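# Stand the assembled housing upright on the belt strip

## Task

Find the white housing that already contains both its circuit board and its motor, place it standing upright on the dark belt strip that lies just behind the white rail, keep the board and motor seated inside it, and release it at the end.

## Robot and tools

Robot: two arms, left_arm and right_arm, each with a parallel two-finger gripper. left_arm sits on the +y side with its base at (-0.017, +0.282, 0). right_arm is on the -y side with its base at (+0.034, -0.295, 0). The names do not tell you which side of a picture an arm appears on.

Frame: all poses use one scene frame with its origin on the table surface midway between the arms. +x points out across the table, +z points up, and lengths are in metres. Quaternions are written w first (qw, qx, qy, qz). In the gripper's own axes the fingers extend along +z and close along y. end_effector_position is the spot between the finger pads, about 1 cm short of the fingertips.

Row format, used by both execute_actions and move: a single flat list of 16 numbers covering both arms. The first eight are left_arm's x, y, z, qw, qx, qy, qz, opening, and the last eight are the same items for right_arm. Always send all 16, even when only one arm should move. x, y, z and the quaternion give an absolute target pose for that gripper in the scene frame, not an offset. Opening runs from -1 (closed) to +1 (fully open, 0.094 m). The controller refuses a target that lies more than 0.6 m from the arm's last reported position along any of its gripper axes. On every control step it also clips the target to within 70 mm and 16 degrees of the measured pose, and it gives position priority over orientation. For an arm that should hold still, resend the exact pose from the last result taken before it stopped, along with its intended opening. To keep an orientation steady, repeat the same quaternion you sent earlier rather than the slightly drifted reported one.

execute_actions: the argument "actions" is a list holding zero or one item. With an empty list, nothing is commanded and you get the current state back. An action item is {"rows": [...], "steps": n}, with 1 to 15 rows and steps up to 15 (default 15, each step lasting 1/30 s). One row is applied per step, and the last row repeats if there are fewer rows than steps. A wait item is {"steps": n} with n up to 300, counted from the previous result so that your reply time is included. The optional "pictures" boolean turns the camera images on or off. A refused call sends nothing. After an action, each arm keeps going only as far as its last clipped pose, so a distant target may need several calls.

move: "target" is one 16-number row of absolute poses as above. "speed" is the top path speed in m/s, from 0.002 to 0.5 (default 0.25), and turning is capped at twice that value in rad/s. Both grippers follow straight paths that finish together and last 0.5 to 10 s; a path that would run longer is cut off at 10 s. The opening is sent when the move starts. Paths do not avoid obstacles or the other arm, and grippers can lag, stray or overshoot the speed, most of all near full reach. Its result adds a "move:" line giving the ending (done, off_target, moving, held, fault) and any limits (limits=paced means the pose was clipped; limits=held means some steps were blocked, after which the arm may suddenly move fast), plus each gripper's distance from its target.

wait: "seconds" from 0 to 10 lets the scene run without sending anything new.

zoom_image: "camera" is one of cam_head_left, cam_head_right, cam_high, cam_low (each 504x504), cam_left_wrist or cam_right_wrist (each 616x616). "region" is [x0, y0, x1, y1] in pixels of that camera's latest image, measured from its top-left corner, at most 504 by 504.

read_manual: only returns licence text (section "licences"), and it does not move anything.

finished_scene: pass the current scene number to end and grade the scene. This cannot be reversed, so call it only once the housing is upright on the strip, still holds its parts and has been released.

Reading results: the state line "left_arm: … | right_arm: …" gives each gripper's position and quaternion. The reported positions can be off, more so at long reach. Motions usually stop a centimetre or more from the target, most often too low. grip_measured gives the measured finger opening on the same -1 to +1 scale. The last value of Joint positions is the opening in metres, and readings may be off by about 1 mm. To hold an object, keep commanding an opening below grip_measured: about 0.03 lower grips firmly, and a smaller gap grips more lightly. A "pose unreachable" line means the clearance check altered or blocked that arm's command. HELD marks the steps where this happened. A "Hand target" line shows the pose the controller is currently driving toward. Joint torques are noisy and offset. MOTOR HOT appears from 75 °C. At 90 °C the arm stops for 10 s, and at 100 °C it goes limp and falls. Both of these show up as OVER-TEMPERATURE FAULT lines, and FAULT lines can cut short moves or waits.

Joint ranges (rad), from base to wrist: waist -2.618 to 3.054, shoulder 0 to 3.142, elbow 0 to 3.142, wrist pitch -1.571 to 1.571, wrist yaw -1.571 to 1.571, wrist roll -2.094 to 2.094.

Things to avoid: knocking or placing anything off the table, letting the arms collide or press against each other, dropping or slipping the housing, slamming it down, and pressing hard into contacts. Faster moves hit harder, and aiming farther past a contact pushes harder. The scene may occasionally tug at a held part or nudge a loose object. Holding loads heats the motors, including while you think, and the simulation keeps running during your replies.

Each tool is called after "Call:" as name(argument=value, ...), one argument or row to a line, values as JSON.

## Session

Call:
execute_actions(
  actions=[],
)

Scene clock: 0.00 s of 4240.00 s.
left_arm: end_effector_position=(+0.2693, +0.4147, +0.3015) grip_measured=+1.000 end_effector_quat_wxyz=(+0.241, -0.565, +0.788, +0.037) | right_arm: end_effector_position=(+0.5056, -0.2643, +0.3535) grip_measured=+1.000 end_effector_quat_wxyz=(+0.385, +0.575, +0.534, +0.486)
Joint positions: left_arm=[ 0.34   1.484  1.833 -1.47  -0.211 -0.881  0.094] | right_arm=[-0.129  1.422  1.305 -0.116 -0.025  1.717  0.094]
Joint velocities: left_arm=[ 0.002  0.007 -0.012  0.022 -0.066 -0.037  0.   ] | right_arm=[-0.012 -0.007 -0.022  0.081 -0.022 -0.007  0.   ]
Joint torques (N m, as the arm reports them, + toward a larger angle): no reading
Hand target (left_arm): +0.267, +0.416, +0.305; +0.246, -0.564, +0.787, +0.040
Hand target (right_arm): +0.504, -0.265, +0.358; +0.390, +0.571, +0.535, +0.485
camera_calibration (this result's frames):
cam_left_wrist: T_world_to_cam=[[0.923511, -0.277619, 0.264681, -0.21592], [-0.308749, -0.947473, 0.0834848, 0.479899], [0.227601, -0.158819, -0.960716, 0.406776], [0, 0, 0, 1]] pos_world=[0.254991, 0.459351, 0.407882]
cam_right_wrist: T_world_to_cam=[[-0.193225, 0.359271, -0.913011, 0.522078], [-0.488501, 0.771784, 0.407082, 0.340208], [0.8509, 0.524665, 0.026376, -0.177226], [0, 0, 0, 1]] pos_world=[0.417872, -0.357151, 0.342845]

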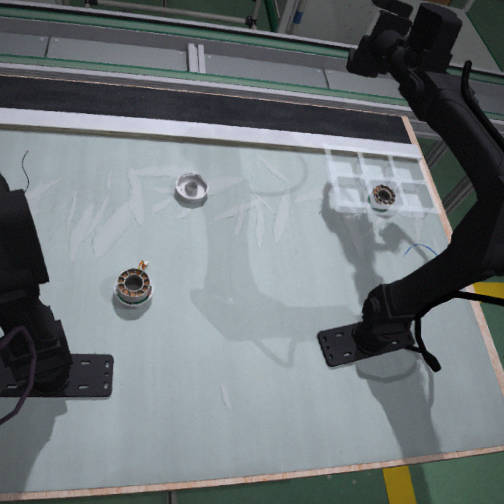

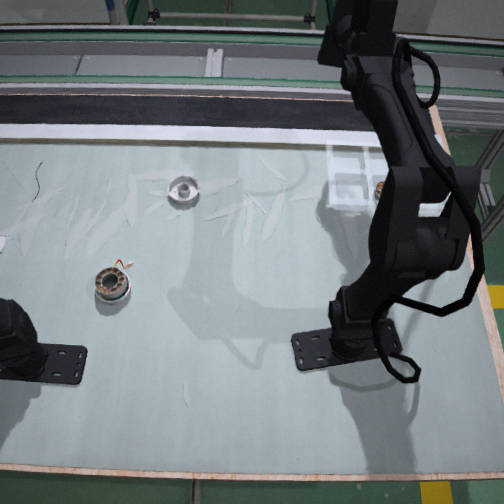

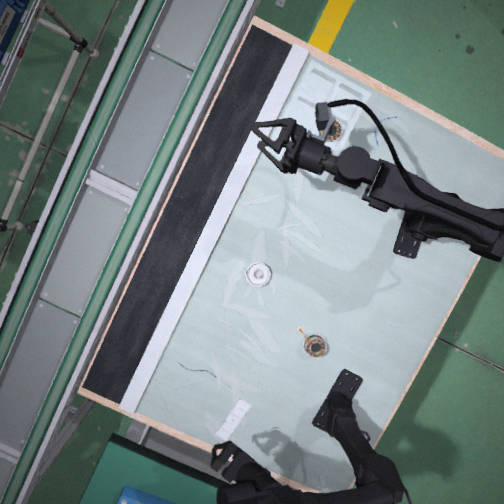

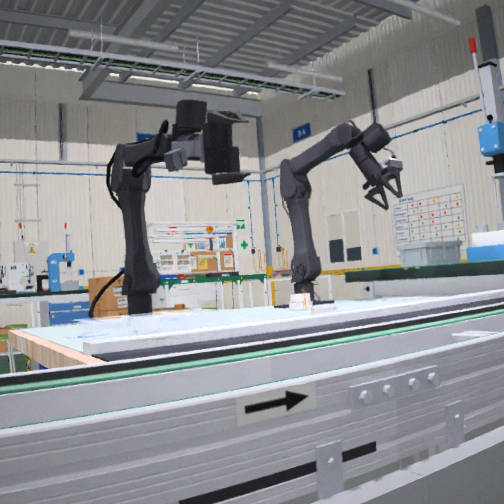

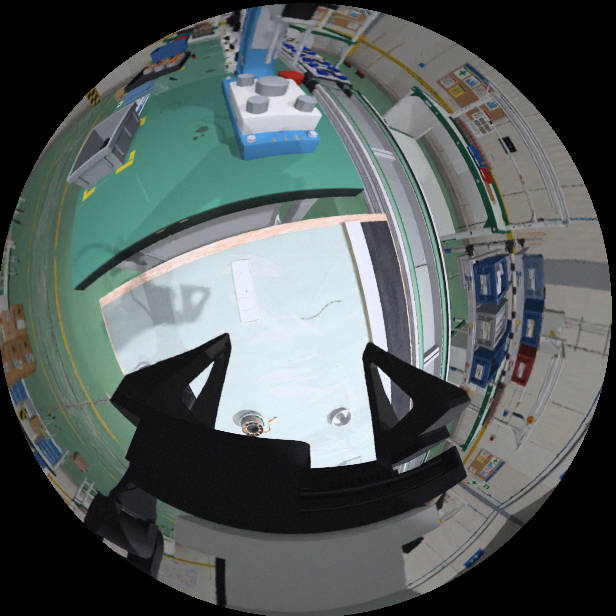

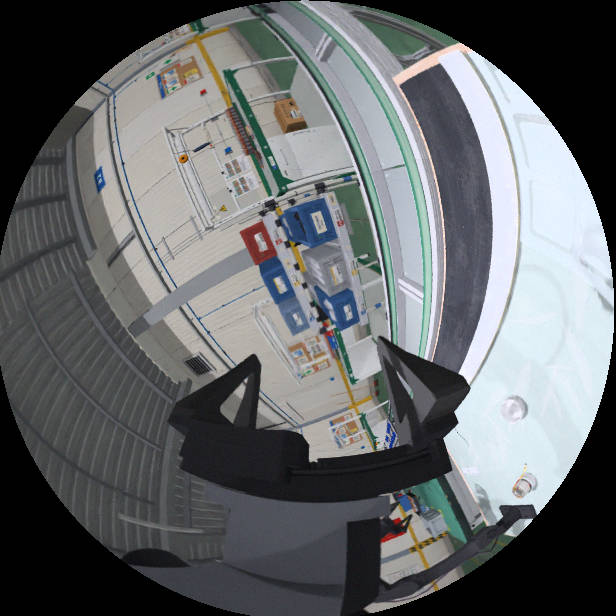

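Call:
move(
  target=[0.12,0.165,0.07,0.375,0.192,0.904,-0.08,1,0.4,-0.35,0.35,0.385,0.575,0.534,0.486,1],
  speed=0.15,
)

Scene clock: 11.77 s of 4240.00 s.
left_arm: end_effector_position=(+0.1197, +0.1668, +0.0765) grip_measured=+1.000 end_effector_quat_wxyz=(+0.379, +0.194, +0.901, -0.081) | right_arm: end_effector_position=(+0.4082, -0.3476, +0.3484) grip_measured=+1.000 end_effector_quat_wxyz=(+0.382, +0.578, +0.530, +0.490)
Joint positions: left_arm=[-1.248  0.401  0.311 -0.888 -0.567 -0.672  0.094] | right_arm=[-0.507  1.09   1.064 -0.224 -0.394  1.64   0.094]
Joint velocities: left_arm=[-0.022 -0.007  0.007  0.007 -0.095 -0.022  0.   ] | right_arm=[ 0.007  0.017 -0.002 -0.037 -0.037  0.051  0.   ]
Joint torques (N m, as the arm reports them, + toward a larger angle): left_arm=[-0.85  2.27  6.28  1.69 -0.46 -0.01] | right_arm=[-1.01 -6.4   7.43  2.43 -0.15 -0.17]
Hand target (left_arm): +0.121, +0.169, +0.071; +0.380, +0.196, +0.901, -0.070
Hand target (right_arm): +0.400, -0.348, +0.349; +0.385, +0.575, +0.533, +0.487
Off the commanded pose (left_arm): 0.007 m, 1 deg.
Off the commanded pose (right_arm): 0.009 m, 1 deg.
After step 90, 2.87 s passed at rest.
move: done
camera_calibration (this result's frames):
cam_left_wrist: T_world_to_cam=[[-0.355804, -0.931453, 0.0761463, 0.189631], [-0.905161, 0.323189, -0.2761, 0.104568], [0.232565, -0.167162, -0.958108, 0.185892], [0, 0, 0, 1]] pos_world=[0.11889, 0.173912, 0.192536]
cam_right_wrist: T_world_to_cam=[[-0.191437, 0.372958, -0.907885, 0.53077], [-0.488153, 0.766297, 0.417726, 0.353176], [0.851504, 0.523155, 0.0353628, -0.0544002], [0, 0, 0, 1]] pos_world=[0.320335, -0.440133, 0.336271]

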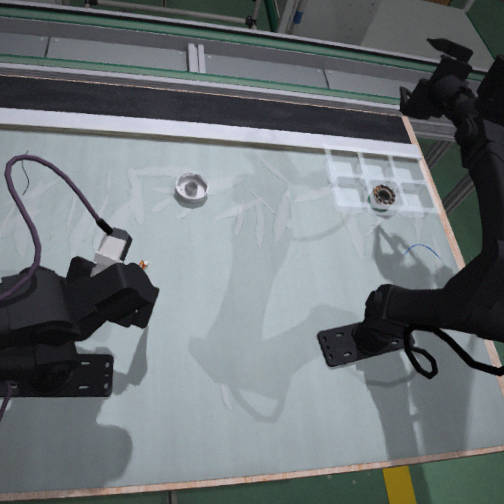

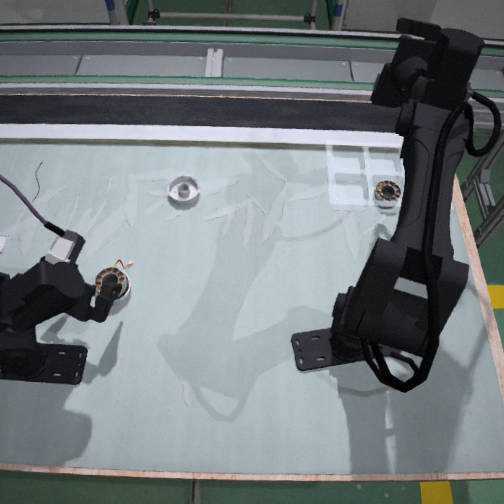

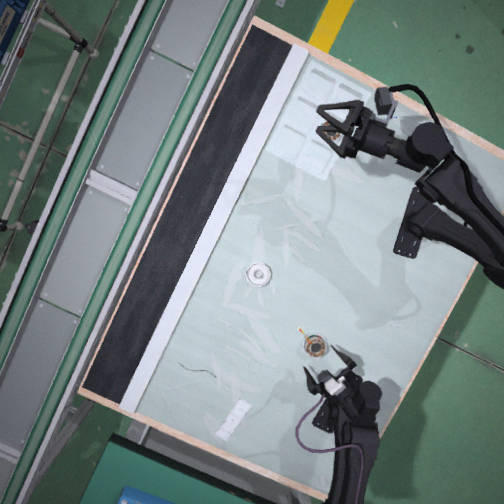

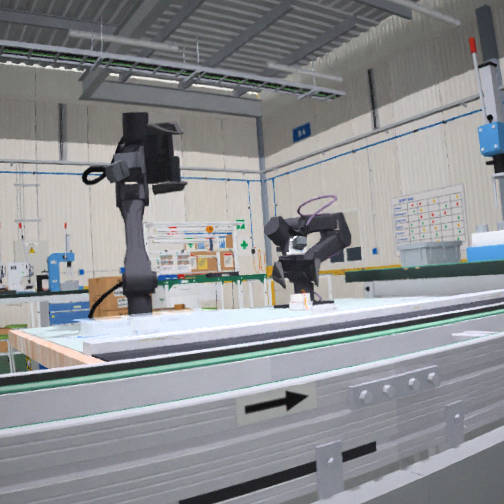

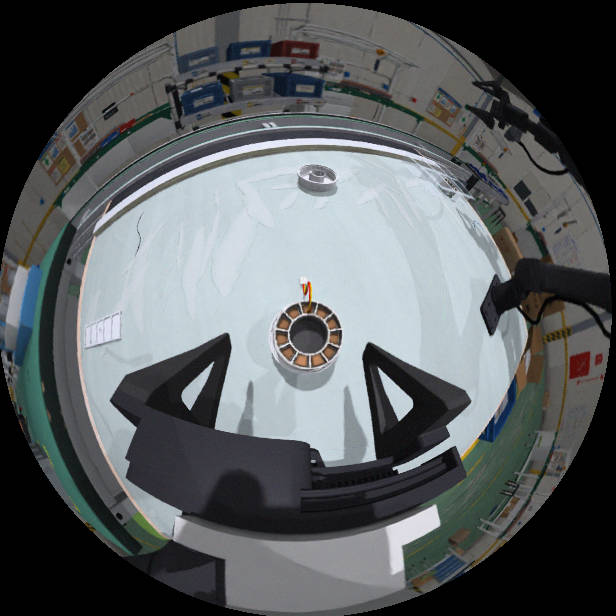

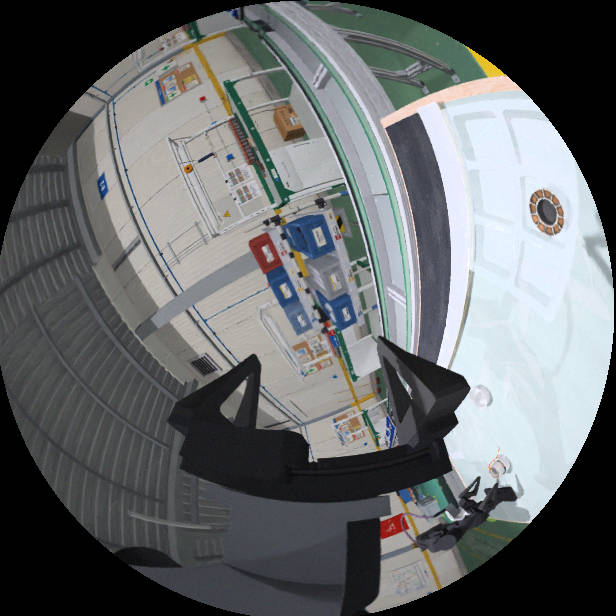

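Call:
move(
  target=[0.139,0.146,0.006,0.375,0.192,0.904,-0.08,1,0.4,-0.35,0.35,0.385,0.575,0.534,0.486,1],
  speed=0.04,
)

Scene clock: 19.07 s of 4240.00 s.
left_arm: end_effector_position=(+0.1403, +0.1399, +0.0155) grip_measured=+1.000 end_effector_quat_wxyz=(+0.383, +0.188, +0.900, -0.090) | right_arm: end_effector_position=(+0.4073, -0.3492, +0.3472) grip_measured=+1.000 end_effector_quat_wxyz=(+0.380, +0.579, +0.531, +0.489)
Joint positions: left_arm=[-1.125  0.706  0.075 -0.27  -0.492 -0.564  0.094] | right_arm=[-0.516  1.09   1.064 -0.23  -0.404  1.637  0.094]
Joint velocities: left_arm=[ 0.017  0.012 -0.012 -0.007 -0.007  0.066  0.   ] | right_arm=[-0.017  0.002 -0.002 -0.11  -0.051 -0.007  0.   ]
Joint torques (N m, as the arm reports them, + toward a larger angle): left_arm=[ 0.7   0.94  5.64  1.78 -0.13  0.09] | right_arm=[-1.03 -6.02  8.06  2.42 -0.13 -0.16]
Hand target (left_arm): +0.138, +0.146, +0.006; +0.374, +0.192, +0.904, -0.080
Hand target (right_arm): +0.400, -0.350, +0.350; +0.385, +0.575, +0.534, +0.486
Off the commanded pose (left_arm): 0.011 m, 2 deg.
Off the commanded pose (right_arm): 0.008 m, 1 deg.
After step 90, 1.90 s passed at rest.
move: off_target (left_arm)
camera_calibration (this result's frames):
cam_left_wrist: T_world_to_cam=[[-0.351503, -0.93126, 0.0959159, 0.175545], [-0.905864, 0.312464, -0.285966, 0.116865], [0.236338, -0.187405, -0.953427, 0.120455], [0, 0, 0, 1]] pos_world=[0.1391, 0.149536, 0.131427]
cam_right_wrist: T_world_to_cam=[[-0.195729, 0.373493, -0.906748, 0.531714], [-0.486986, 0.765548, 0.420453, 0.35277], [0.851196, 0.523869, 0.0320459, -0.0512084], [0, 0, 0, 1]] pos_world=[0.319455, -0.441828, 0.335449]

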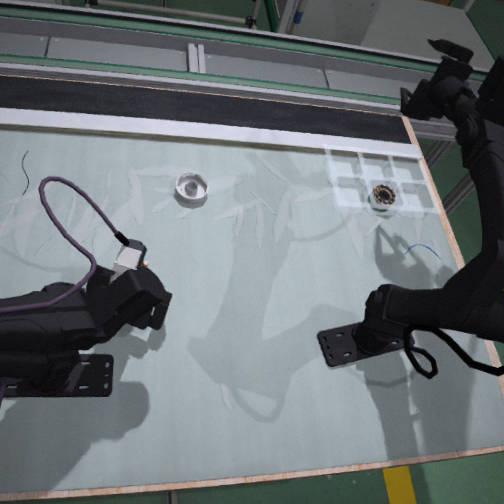

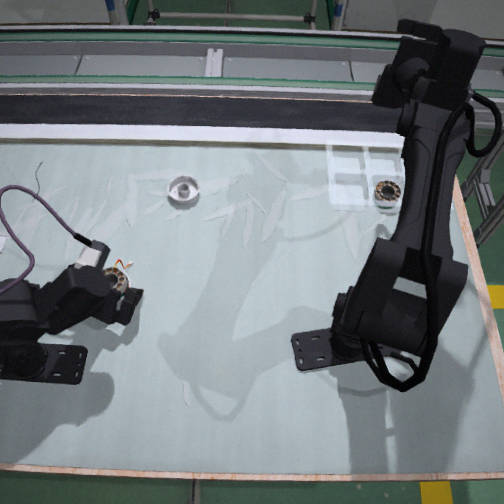

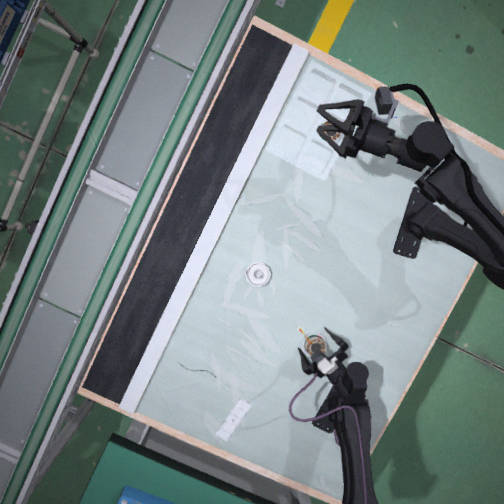

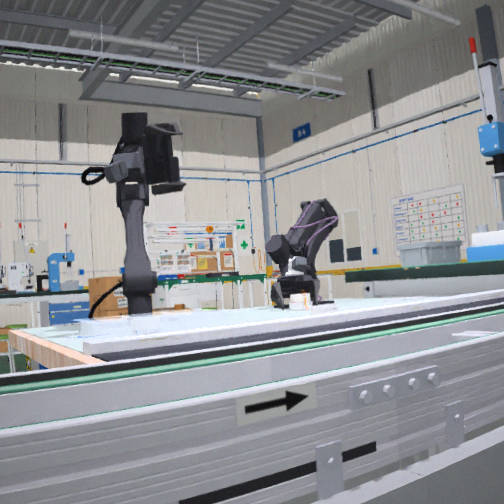

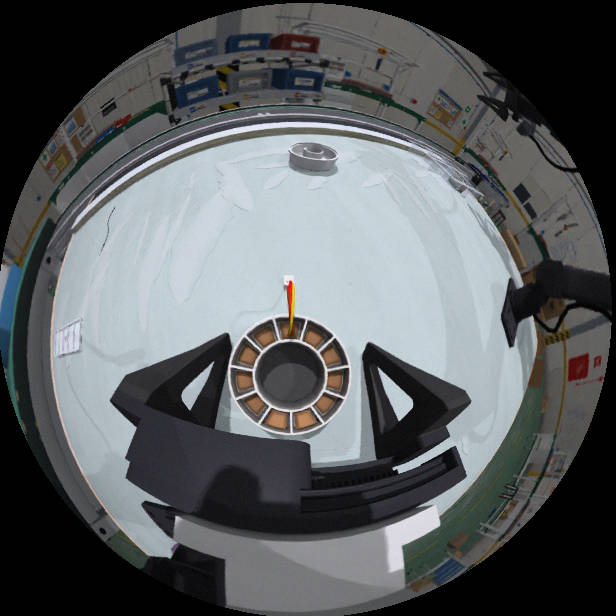

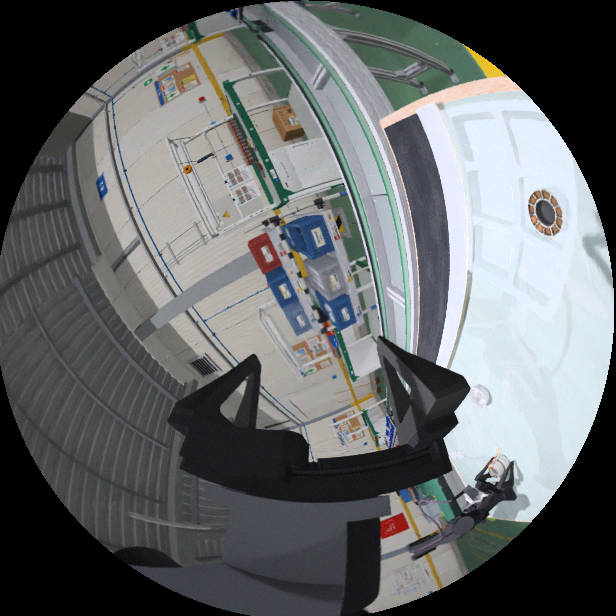

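Call:
move(
  target=[0.144,0.151,0.004,0.375,0.192,0.904,-0.08,1,0.4,-0.35,0.35,0.385,0.575,0.534,0.486,1],
  speed=0.02,
)

Call:
move(
  target=[0.144,0.151,0.004,0.375,0.192,0.904,-0.08,0.315,0.4,-0.35,0.35,0.385,0.575,0.534,0.486,1],
  speed=0.02,
)

Scene clock: 24.83 s of 4240.00 s.
left_arm: end_effector_position=(+0.1485, +0.1432, +0.0150) grip_measured=+1.000 end_effector_quat_wxyz=(+0.386, +0.187, +0.899, -0.088) | right_arm: end_effector_position=(+0.4073, -0.3491, +0.3472) grip_measured=+1.000 end_effector_quat_wxyz=(+0.380, +0.579, +0.531, +0.489)
Joint positions: left_arm=[-1.046  0.707  0.063 -0.222 -0.451 -0.494  0.094] | right_arm=[-0.516  1.09   1.064 -0.23  -0.404  1.637  0.094]
Joint velocities: left_arm=[ 0.012  0.002 -0.017 -0.022 -0.037  0.022  0.   ] | right_arm=[ 0.007 -0.012  0.012 -0.066 -0.051 -0.066  0.   ]
Joint torques (N m, as the arm reports them, + toward a larger angle): left_arm=[ 0.73 -0.56  5.24  1.63 -0.06  0.06] | right_arm=[-1.01 -6.    8.09  2.41 -0.15 -0.17]
Hand target (left_arm): +0.144, +0.151, +0.004; +0.374, +0.192, +0.904, -0.080
Hand target (right_arm): +0.400, -0.350, +0.350; +0.385, +0.575, +0.534, +0.486
Off the commanded pose (left_arm): 0.014 m, 2 deg.
Off the commanded pose (right_arm): 0.008 m, 1 deg.
After step 90, 1.70 s passed at rest.
move: off_target (left_arm)
camera_calibration (this result's frames):
cam_left_wrist: T_world_to_cam=[[-0.34879, -0.93266, 0.0921423, 0.181436], [-0.904645, 0.309354, -0.293116, 0.123521], [0.244873, -0.185592, -0.951626, 0.117104], [0, 0, 0, 1]] pos_world=[0.14635, 0.15274, 0.130927]
cam_right_wrist: T_world_to_cam=[[-0.196165, 0.373617, -0.906603, 0.531779], [-0.487131, 0.765277, 0.420778, 0.352585], [0.851013, 0.524176, 0.0318795, -0.050984], [0, 0, 0, 1]] pos_world=[0.31946, -0.441783, 0.335378]

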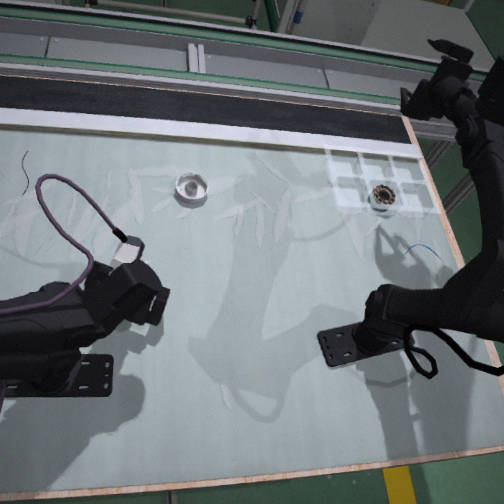

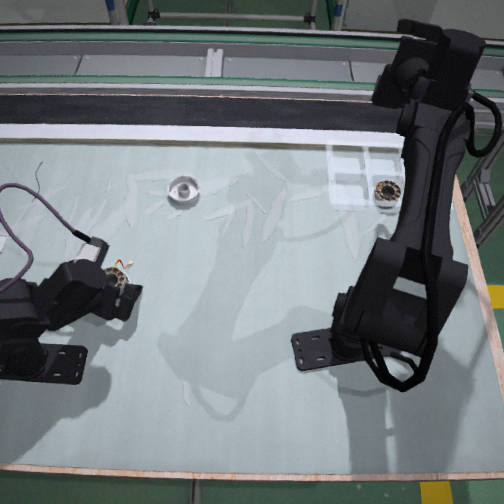

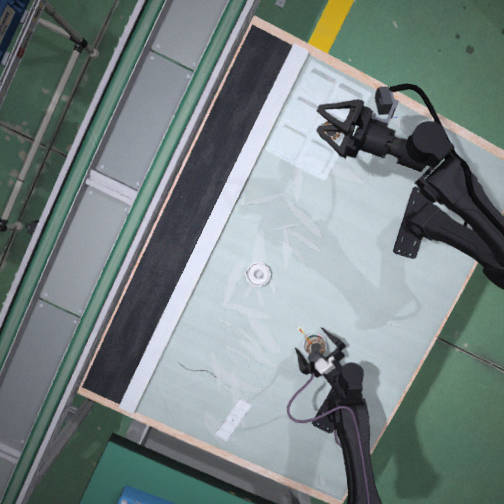

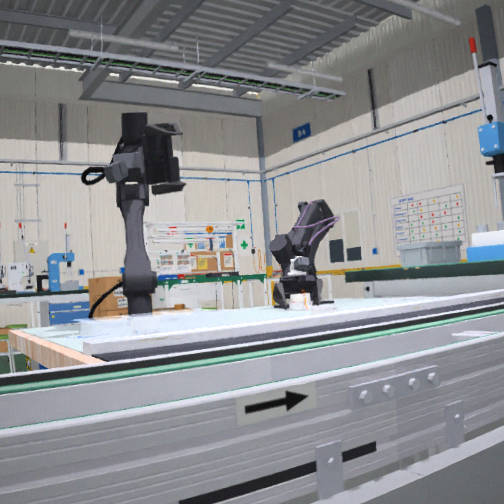

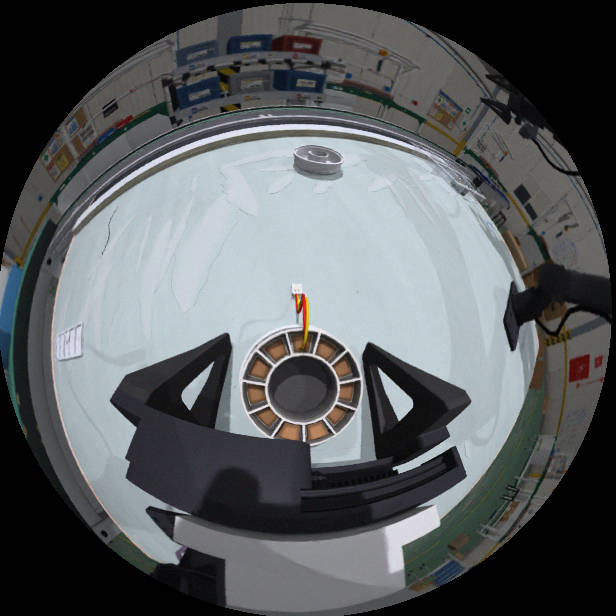

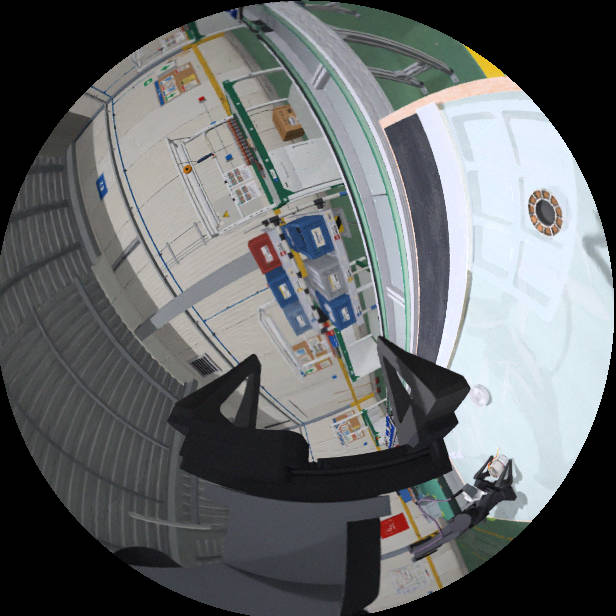

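Scene clock: 25.83 s of 4240.00 s.
left_arm: end_effector_position=(+0.1482, +0.1426, +0.0150) grip_measured=+0.361 end_effector_quat_wxyz=(+0.386, +0.188, +0.899, -0.089) | right_arm: end_effector_position=(+0.4073, -0.3491, +0.3472) grip_measured=+1.000 end_effector_quat_wxyz=(+0.380, +0.579, +0.531, +0.489)
Joint positions: left_arm=[-1.046  0.707  0.063 -0.221 -0.447 -0.492  0.064] | right_arm=[-0.516  1.09   1.064 -0.23  -0.404  1.637  0.094]
Joint velocities: left_arm=[-0.012  0.007 -0.012  0.022  0.007  0.051 -0.002] | right_arm=[-0.012 -0.002 -0.002 -0.007 -0.037 -0.066  0.   ]
Joint torques (N m, as the arm reports them, + toward a larger angle): left_arm=[ 0.88 -0.54  5.19  1.68 -0.08  0.08] | right_arm=[-0.99 -6.    8.08  2.43 -0.14 -0.16]
Hand target (left_arm): +0.144, +0.151, +0.004; +0.375, +0.192, +0.904, -0.080
Hand target (right_arm): +0.400, -0.350, +0.350; +0.385, +0.575, +0.534, +0.486
Off the commanded pose (left_arm): 0.014 m, 2 deg.
Off the commanded pose (right_arm): 0.008 m, 1 deg.
move: off_target (left_arm)
camera_calibration (this result's frames):
cam_left_wrist: T_world_to_cam=[[-0.352435, -0.931161, 0.093424, 0.181031], [-0.90377, 0.31275, -0.292209, 0.122759], [0.242876, -0.187419, -0.95178, 0.117578], [0, 0, 0, 1]] pos_world=[0.146191, 0.152213, 0.130868]
cam_right_wrist: T_world_to_cam=[[-0.196165, 0.373617, -0.906603, 0.531779], [-0.487131, 0.765277, 0.420778, 0.352585], [0.851013, 0.524176, 0.0318795, -0.050984], [0, 0, 0, 1]] pos_world=[0.31946, -0.441783, 0.335378]

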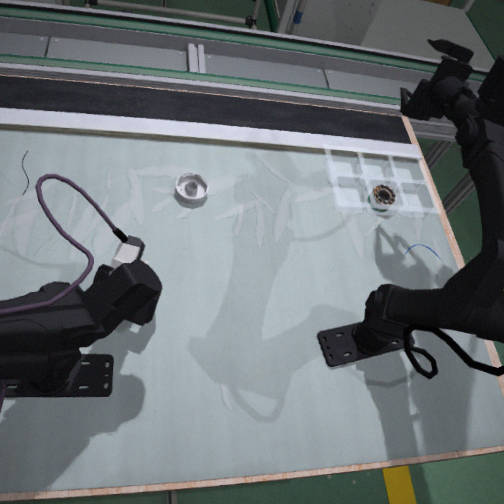

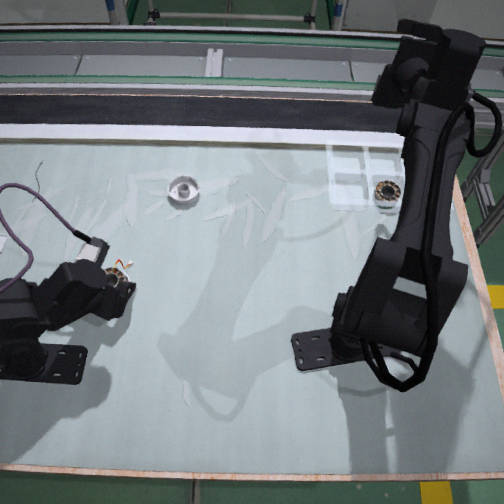

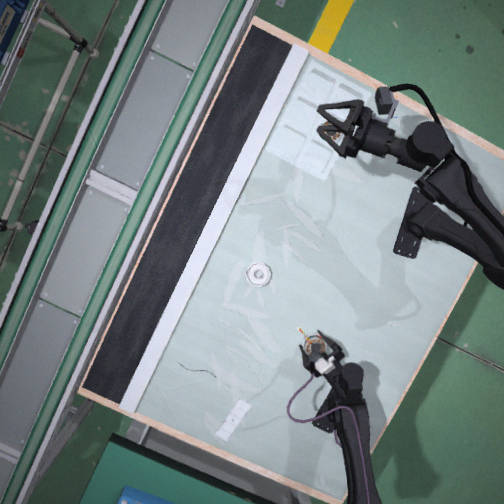

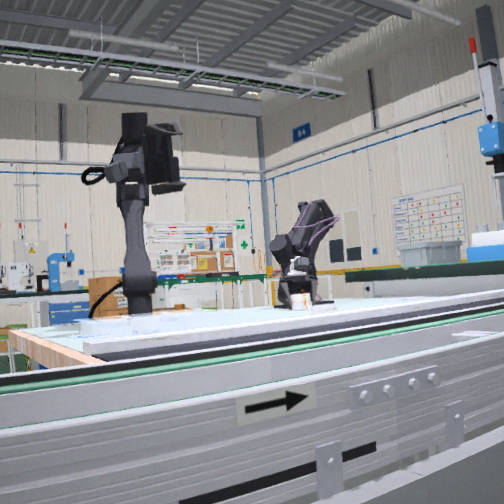

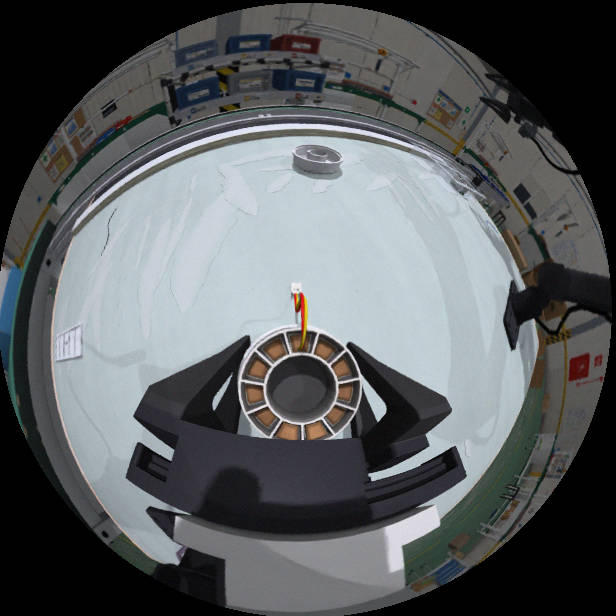

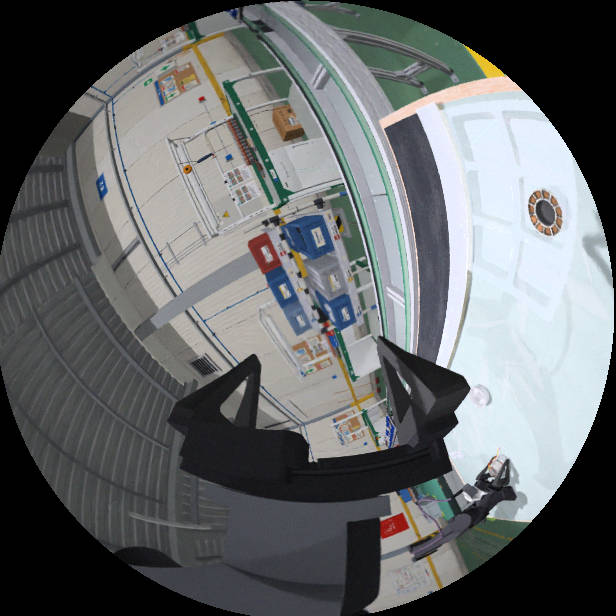

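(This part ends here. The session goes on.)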